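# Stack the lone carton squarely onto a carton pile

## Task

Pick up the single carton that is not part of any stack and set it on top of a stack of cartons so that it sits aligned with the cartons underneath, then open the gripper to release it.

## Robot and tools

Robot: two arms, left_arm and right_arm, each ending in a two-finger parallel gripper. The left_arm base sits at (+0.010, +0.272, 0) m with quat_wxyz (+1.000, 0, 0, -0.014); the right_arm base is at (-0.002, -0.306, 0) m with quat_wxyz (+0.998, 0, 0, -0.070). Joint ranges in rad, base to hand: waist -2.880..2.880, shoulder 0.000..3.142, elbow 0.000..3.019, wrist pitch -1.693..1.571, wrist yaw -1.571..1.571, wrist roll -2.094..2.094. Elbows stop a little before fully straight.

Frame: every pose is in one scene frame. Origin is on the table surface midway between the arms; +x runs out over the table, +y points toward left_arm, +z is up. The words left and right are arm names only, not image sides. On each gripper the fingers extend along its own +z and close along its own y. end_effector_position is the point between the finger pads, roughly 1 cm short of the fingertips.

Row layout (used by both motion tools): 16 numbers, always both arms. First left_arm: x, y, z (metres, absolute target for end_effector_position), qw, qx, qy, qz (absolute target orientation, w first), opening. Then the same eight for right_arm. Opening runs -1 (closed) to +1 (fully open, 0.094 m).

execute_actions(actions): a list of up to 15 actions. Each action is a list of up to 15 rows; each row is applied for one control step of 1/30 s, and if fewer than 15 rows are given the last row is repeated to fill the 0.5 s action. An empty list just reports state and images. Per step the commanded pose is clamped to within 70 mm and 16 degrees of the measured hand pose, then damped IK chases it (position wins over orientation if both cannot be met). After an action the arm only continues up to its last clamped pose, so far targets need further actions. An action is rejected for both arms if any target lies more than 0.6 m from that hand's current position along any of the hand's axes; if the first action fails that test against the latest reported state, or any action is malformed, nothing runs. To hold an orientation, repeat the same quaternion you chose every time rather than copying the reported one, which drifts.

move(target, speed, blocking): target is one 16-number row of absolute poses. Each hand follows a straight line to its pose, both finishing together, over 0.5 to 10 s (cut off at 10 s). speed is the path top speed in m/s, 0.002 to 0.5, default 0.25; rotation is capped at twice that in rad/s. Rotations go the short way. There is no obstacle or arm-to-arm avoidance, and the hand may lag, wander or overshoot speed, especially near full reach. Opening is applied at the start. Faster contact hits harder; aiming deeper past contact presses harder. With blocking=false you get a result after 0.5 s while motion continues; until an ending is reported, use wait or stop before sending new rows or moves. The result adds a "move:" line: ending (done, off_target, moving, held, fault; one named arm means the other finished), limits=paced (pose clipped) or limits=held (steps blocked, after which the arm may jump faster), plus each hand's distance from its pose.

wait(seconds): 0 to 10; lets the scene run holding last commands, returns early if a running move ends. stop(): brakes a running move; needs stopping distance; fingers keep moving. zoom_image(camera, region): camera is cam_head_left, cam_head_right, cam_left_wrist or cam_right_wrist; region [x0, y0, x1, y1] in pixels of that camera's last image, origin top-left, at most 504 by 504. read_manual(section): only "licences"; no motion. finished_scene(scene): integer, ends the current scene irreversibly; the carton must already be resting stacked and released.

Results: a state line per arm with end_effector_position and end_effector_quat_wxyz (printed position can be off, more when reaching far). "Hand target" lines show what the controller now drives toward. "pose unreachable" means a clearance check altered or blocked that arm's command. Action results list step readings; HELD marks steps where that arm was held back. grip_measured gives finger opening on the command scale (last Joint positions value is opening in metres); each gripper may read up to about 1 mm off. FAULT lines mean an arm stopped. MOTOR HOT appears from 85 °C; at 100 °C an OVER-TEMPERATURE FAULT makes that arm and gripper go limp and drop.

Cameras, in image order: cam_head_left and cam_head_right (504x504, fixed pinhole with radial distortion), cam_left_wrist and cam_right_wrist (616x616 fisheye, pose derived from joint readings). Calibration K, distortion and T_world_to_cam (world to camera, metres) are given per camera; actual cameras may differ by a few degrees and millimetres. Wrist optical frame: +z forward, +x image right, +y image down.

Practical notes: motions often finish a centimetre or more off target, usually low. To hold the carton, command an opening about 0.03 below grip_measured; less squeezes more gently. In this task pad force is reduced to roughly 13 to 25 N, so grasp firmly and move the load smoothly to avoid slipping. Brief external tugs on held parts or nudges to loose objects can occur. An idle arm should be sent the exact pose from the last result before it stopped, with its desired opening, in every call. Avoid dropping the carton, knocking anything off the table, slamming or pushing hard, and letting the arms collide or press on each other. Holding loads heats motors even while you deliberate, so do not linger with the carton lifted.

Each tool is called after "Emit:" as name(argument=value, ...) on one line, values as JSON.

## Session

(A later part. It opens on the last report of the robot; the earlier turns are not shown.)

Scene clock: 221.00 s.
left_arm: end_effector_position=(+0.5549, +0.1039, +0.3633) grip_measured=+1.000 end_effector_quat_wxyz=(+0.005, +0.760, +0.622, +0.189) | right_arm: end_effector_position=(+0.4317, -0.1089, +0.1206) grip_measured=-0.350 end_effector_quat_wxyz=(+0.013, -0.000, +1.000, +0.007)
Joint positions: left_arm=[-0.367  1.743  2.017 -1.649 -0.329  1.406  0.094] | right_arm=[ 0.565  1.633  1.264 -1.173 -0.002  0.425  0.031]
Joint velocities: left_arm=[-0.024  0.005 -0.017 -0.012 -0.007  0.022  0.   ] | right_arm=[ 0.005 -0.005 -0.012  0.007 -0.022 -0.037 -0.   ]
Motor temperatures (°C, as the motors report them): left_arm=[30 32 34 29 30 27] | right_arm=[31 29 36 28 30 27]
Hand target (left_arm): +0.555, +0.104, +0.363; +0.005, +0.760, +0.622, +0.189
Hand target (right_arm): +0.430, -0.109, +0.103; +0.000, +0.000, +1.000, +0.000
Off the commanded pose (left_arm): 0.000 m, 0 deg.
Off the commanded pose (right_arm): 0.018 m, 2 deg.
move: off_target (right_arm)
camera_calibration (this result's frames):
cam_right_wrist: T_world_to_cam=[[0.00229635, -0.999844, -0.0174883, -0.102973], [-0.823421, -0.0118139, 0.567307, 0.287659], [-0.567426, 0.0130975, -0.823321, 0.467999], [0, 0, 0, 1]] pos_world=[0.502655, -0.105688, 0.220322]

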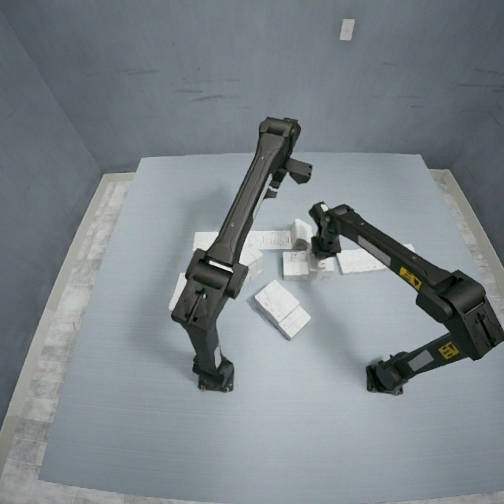

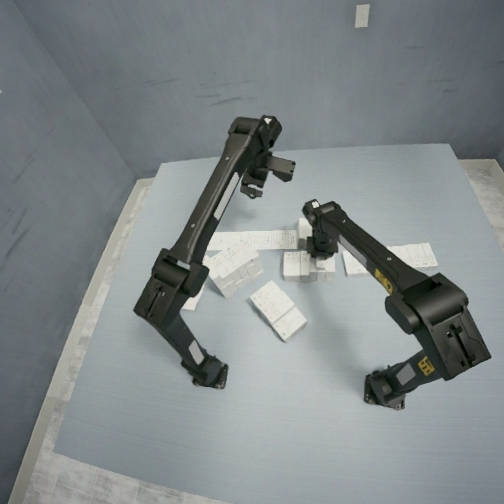

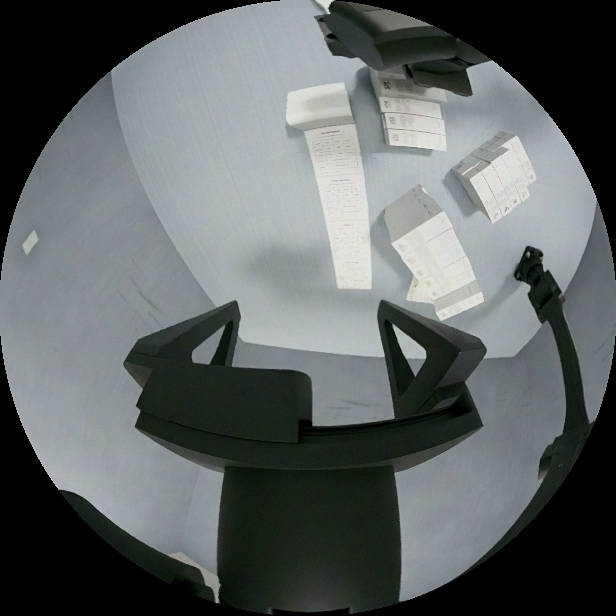

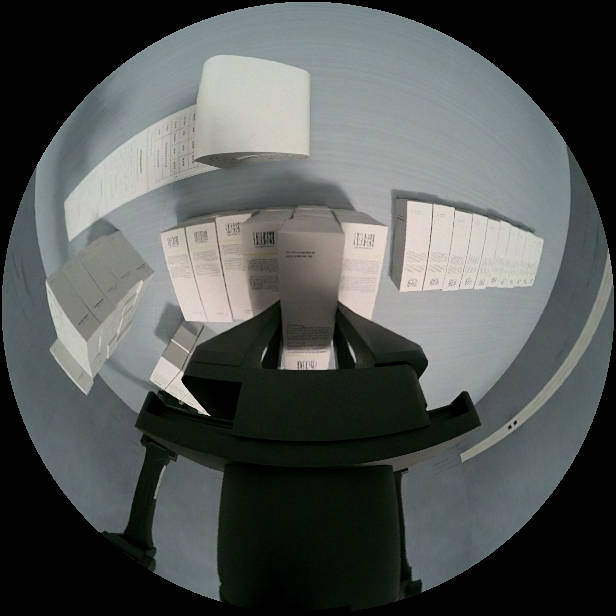

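Emit:
move(target=[0.5549,0.1039,0.3633,0.005,0.76,0.622,0.189,1,0.430,-0.109,0.105,0,0,1,0,0.3], speed=0.015)

Emit:
move(target=[0.5549,0.1039,0.3633,0.005,0.76,0.622,0.189,1,0.42,-0.12,0.24,0,0,1,0,0.3], speed=0.2)

Emit:
zoom_image(camera="cam_right_wrist", region=[160, 120, 440, 340])

Emit:
zoom_image(camera="cam_left_wrist", region=[340, 0, 520, 170])

Scene clock: 229.37 s.
left_arm: end_effector_position=(+0.5549, +0.1039, +0.3633) grip_measured=+1.000 end_effector_quat_wxyz=(+0.005, +0.760, +0.622, +0.189) | right_arm: end_effector_position=(+0.4317, -0.1089, +0.1206) grip_measured=+0.298 end_effector_quat_wxyz=(+0.013, -0.000, +1.000, +0.007)
Joint positions: left_arm=[-0.367  1.743  2.017 -1.649 -0.329  1.406  0.094] | right_arm=[ 0.565  1.633  1.264 -1.173 -0.002  0.425  0.061]
Joint velocities: left_arm=[-0.015 -0.005 -0.002 -0.002 -0.037 -0.066  0.   ] | right_arm=[-0.005  0.005 -0.007 -0.007  0.037  0.037 -0.002]
Motor temperatures (°C, as the motors report them): left_arm=[30 32 34 29 30 27] | right_arm=[31 30 36 28 30 27]
Hand target (left_arm): +0.555, +0.104, +0.363; +0.005, +0.760, +0.622, +0.189
Hand target (right_arm): +0.430, -0.109, +0.105; -0.000, +0.000, +1.000, -0.000
Off the commanded pose (left_arm): 0.000 m, 0 deg.
Off the commanded pose (right_arm): 0.016 m, 2 deg.
move: off_target (right_arm)
camera_calibration (this result's frames):
cam_right_wrist: T_world_to_cam=[[0.00229635, -0.999844, -0.0174883, -0.102973], [-0.823421, -0.0118139, 0.567307, 0.287659], [-0.567426, 0.0130975, -0.823321, 0.467999], [0, 0, 0, 1]] pos_world=[0.502655, -0.105688, 0.220322]

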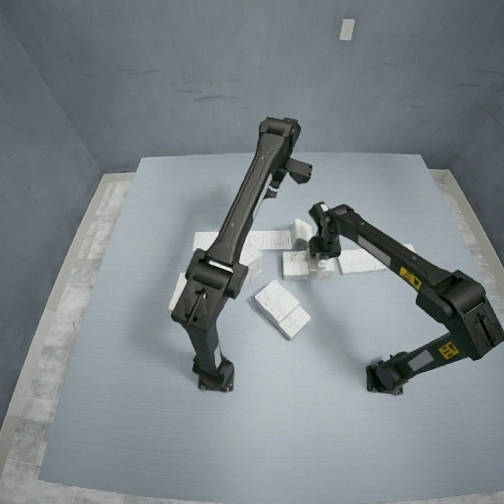

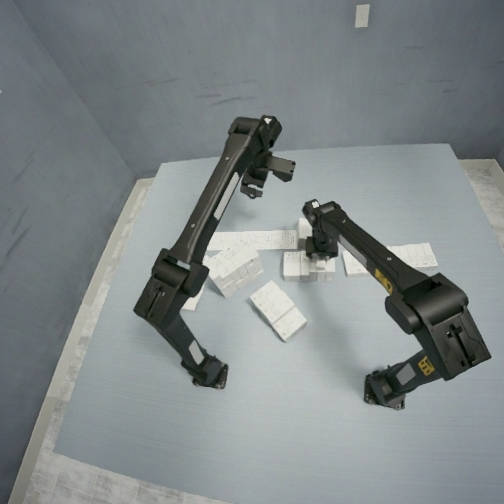

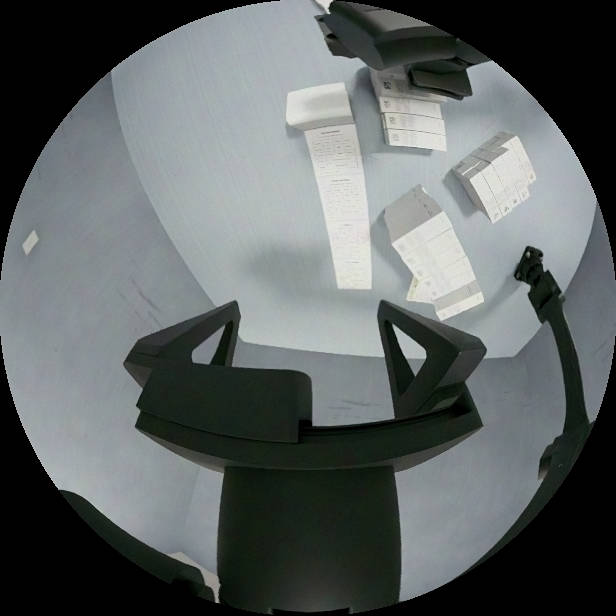

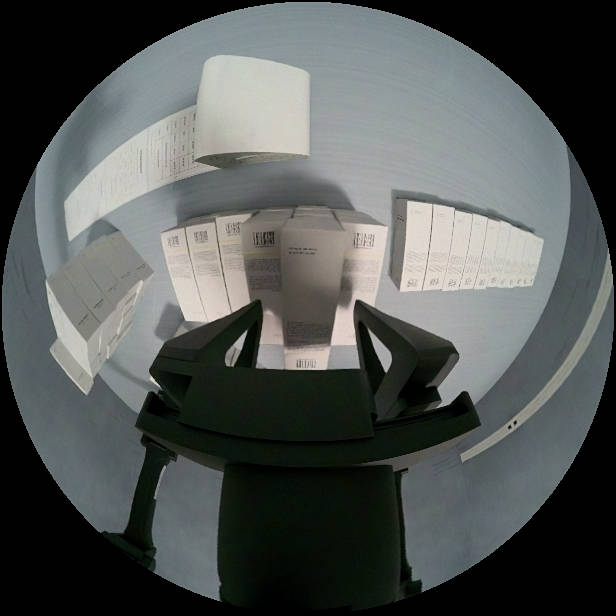

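Scene clock: 230.40 s.
left_arm: end_effector_position=(+0.5549, +0.1039, +0.3633) grip_measured=+1.000 end_effector_quat_wxyz=(+0.005, +0.760, +0.622, +0.189) | right_arm: end_effector_position=(+0.4094, -0.1200, +0.2280) grip_measured=+0.298 end_effector_quat_wxyz=(-0.010, +0.000, +1.000, -0.004)
Joint positions: left_arm=[-0.367  1.743  2.017 -1.649 -0.329  1.406  0.094] | right_arm=[ 0.563  1.537  1.438 -1.494 -0.002  0.424  0.061]
Joint velocities: left_arm=[-0.005 -0.005 -0.002  0.022 -0.022 -0.022  0.   ] | right_arm=[-0.015 -0.015 -0.027 -0.017 -0.007 -0.022 -0.   ]
Motor temperatures (°C, as the motors report them): left_arm=[30 32 34 29 30 27] | right_arm=[31 30 36 28 30 27]
Hand target (left_arm): +0.555, +0.104, +0.363; +0.005, +0.760, +0.622, +0.189
Hand target (right_arm): +0.419, -0.121, +0.240; +0.000, +0.000, +1.000, -0.000
Off the commanded pose (left_arm): 0.000 m, 0 deg.
Off the commanded pose (right_arm): 0.016 m, 1 deg.
move: off_target (right_arm)
camera_calibration (this result's frames):
cam_right_wrist: T_world_to_cam=[[0.0012137, -0.999993, 0.00354462, -0.11655], [-0.796636, 0.0011757, 0.604458, 0.190359], [-0.604458, -0.0035574, -0.796629, 0.550977], [0, 0, 0, 1]] pos_world=[0.484831, -0.114813, 0.324273]

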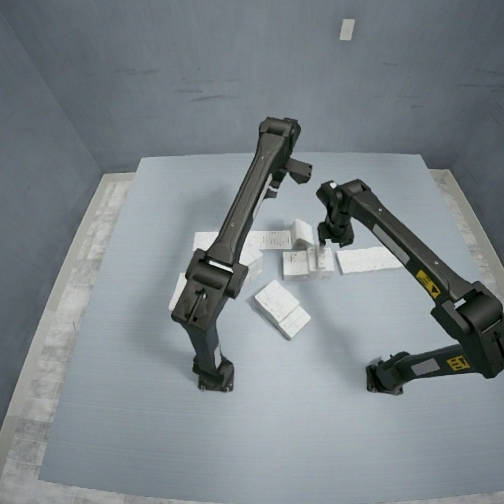

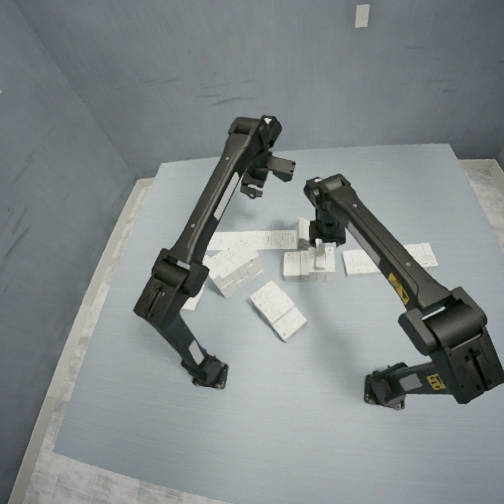

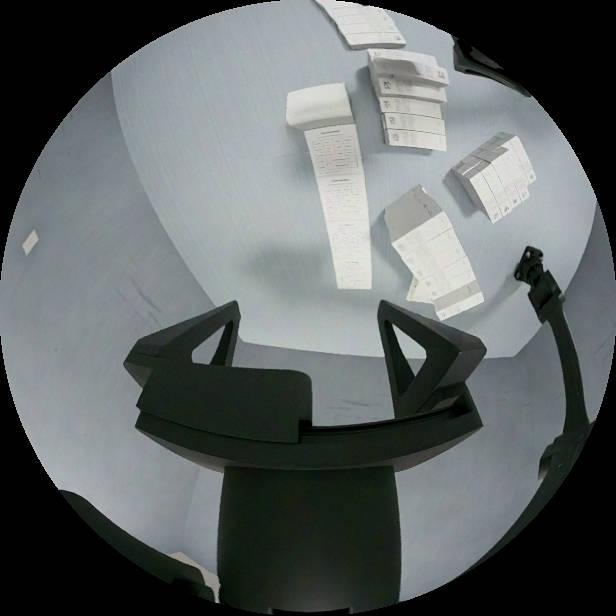

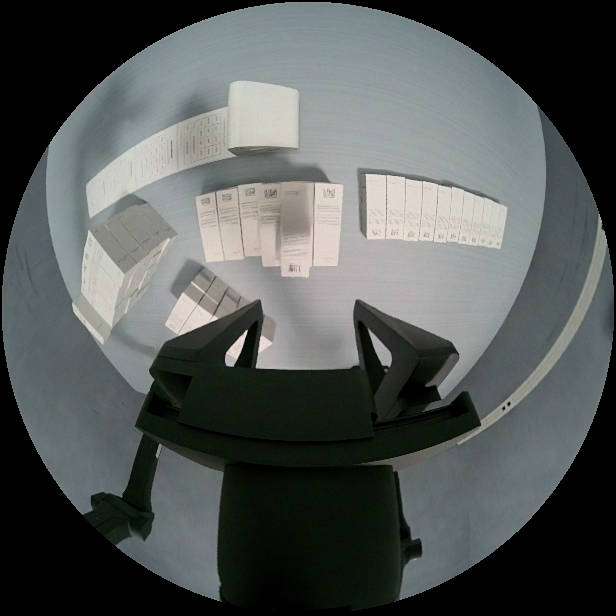

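Region (160, 120, 440, 340) of cam_right_wrist's 616x616 image, scaled by 1.800, with more detail than that image has; it fills the top 396 rows of this view, and the rest is white.

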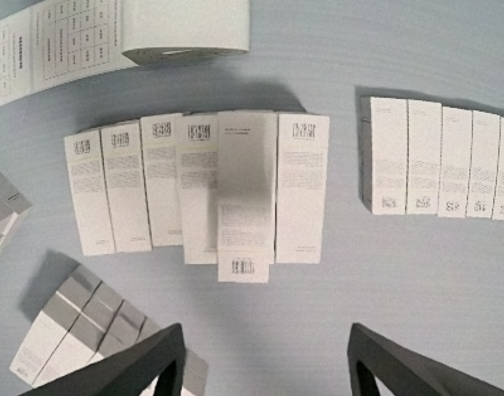

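Region (340, 0, 520, 170) of cam_left_wrist's 616x616 image, scaled by 2.800, with more detail than that image has.

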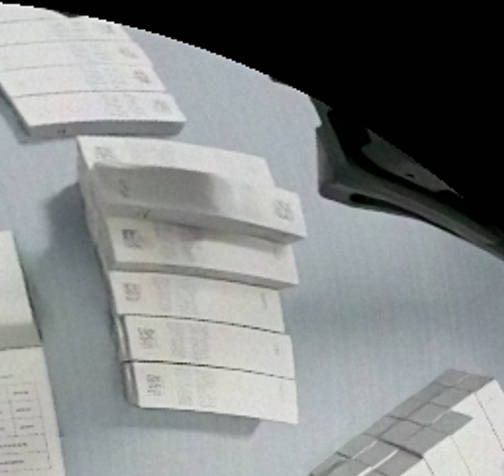

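Emit:
finished_scene(scene=1)

The scene is finished: the task was done.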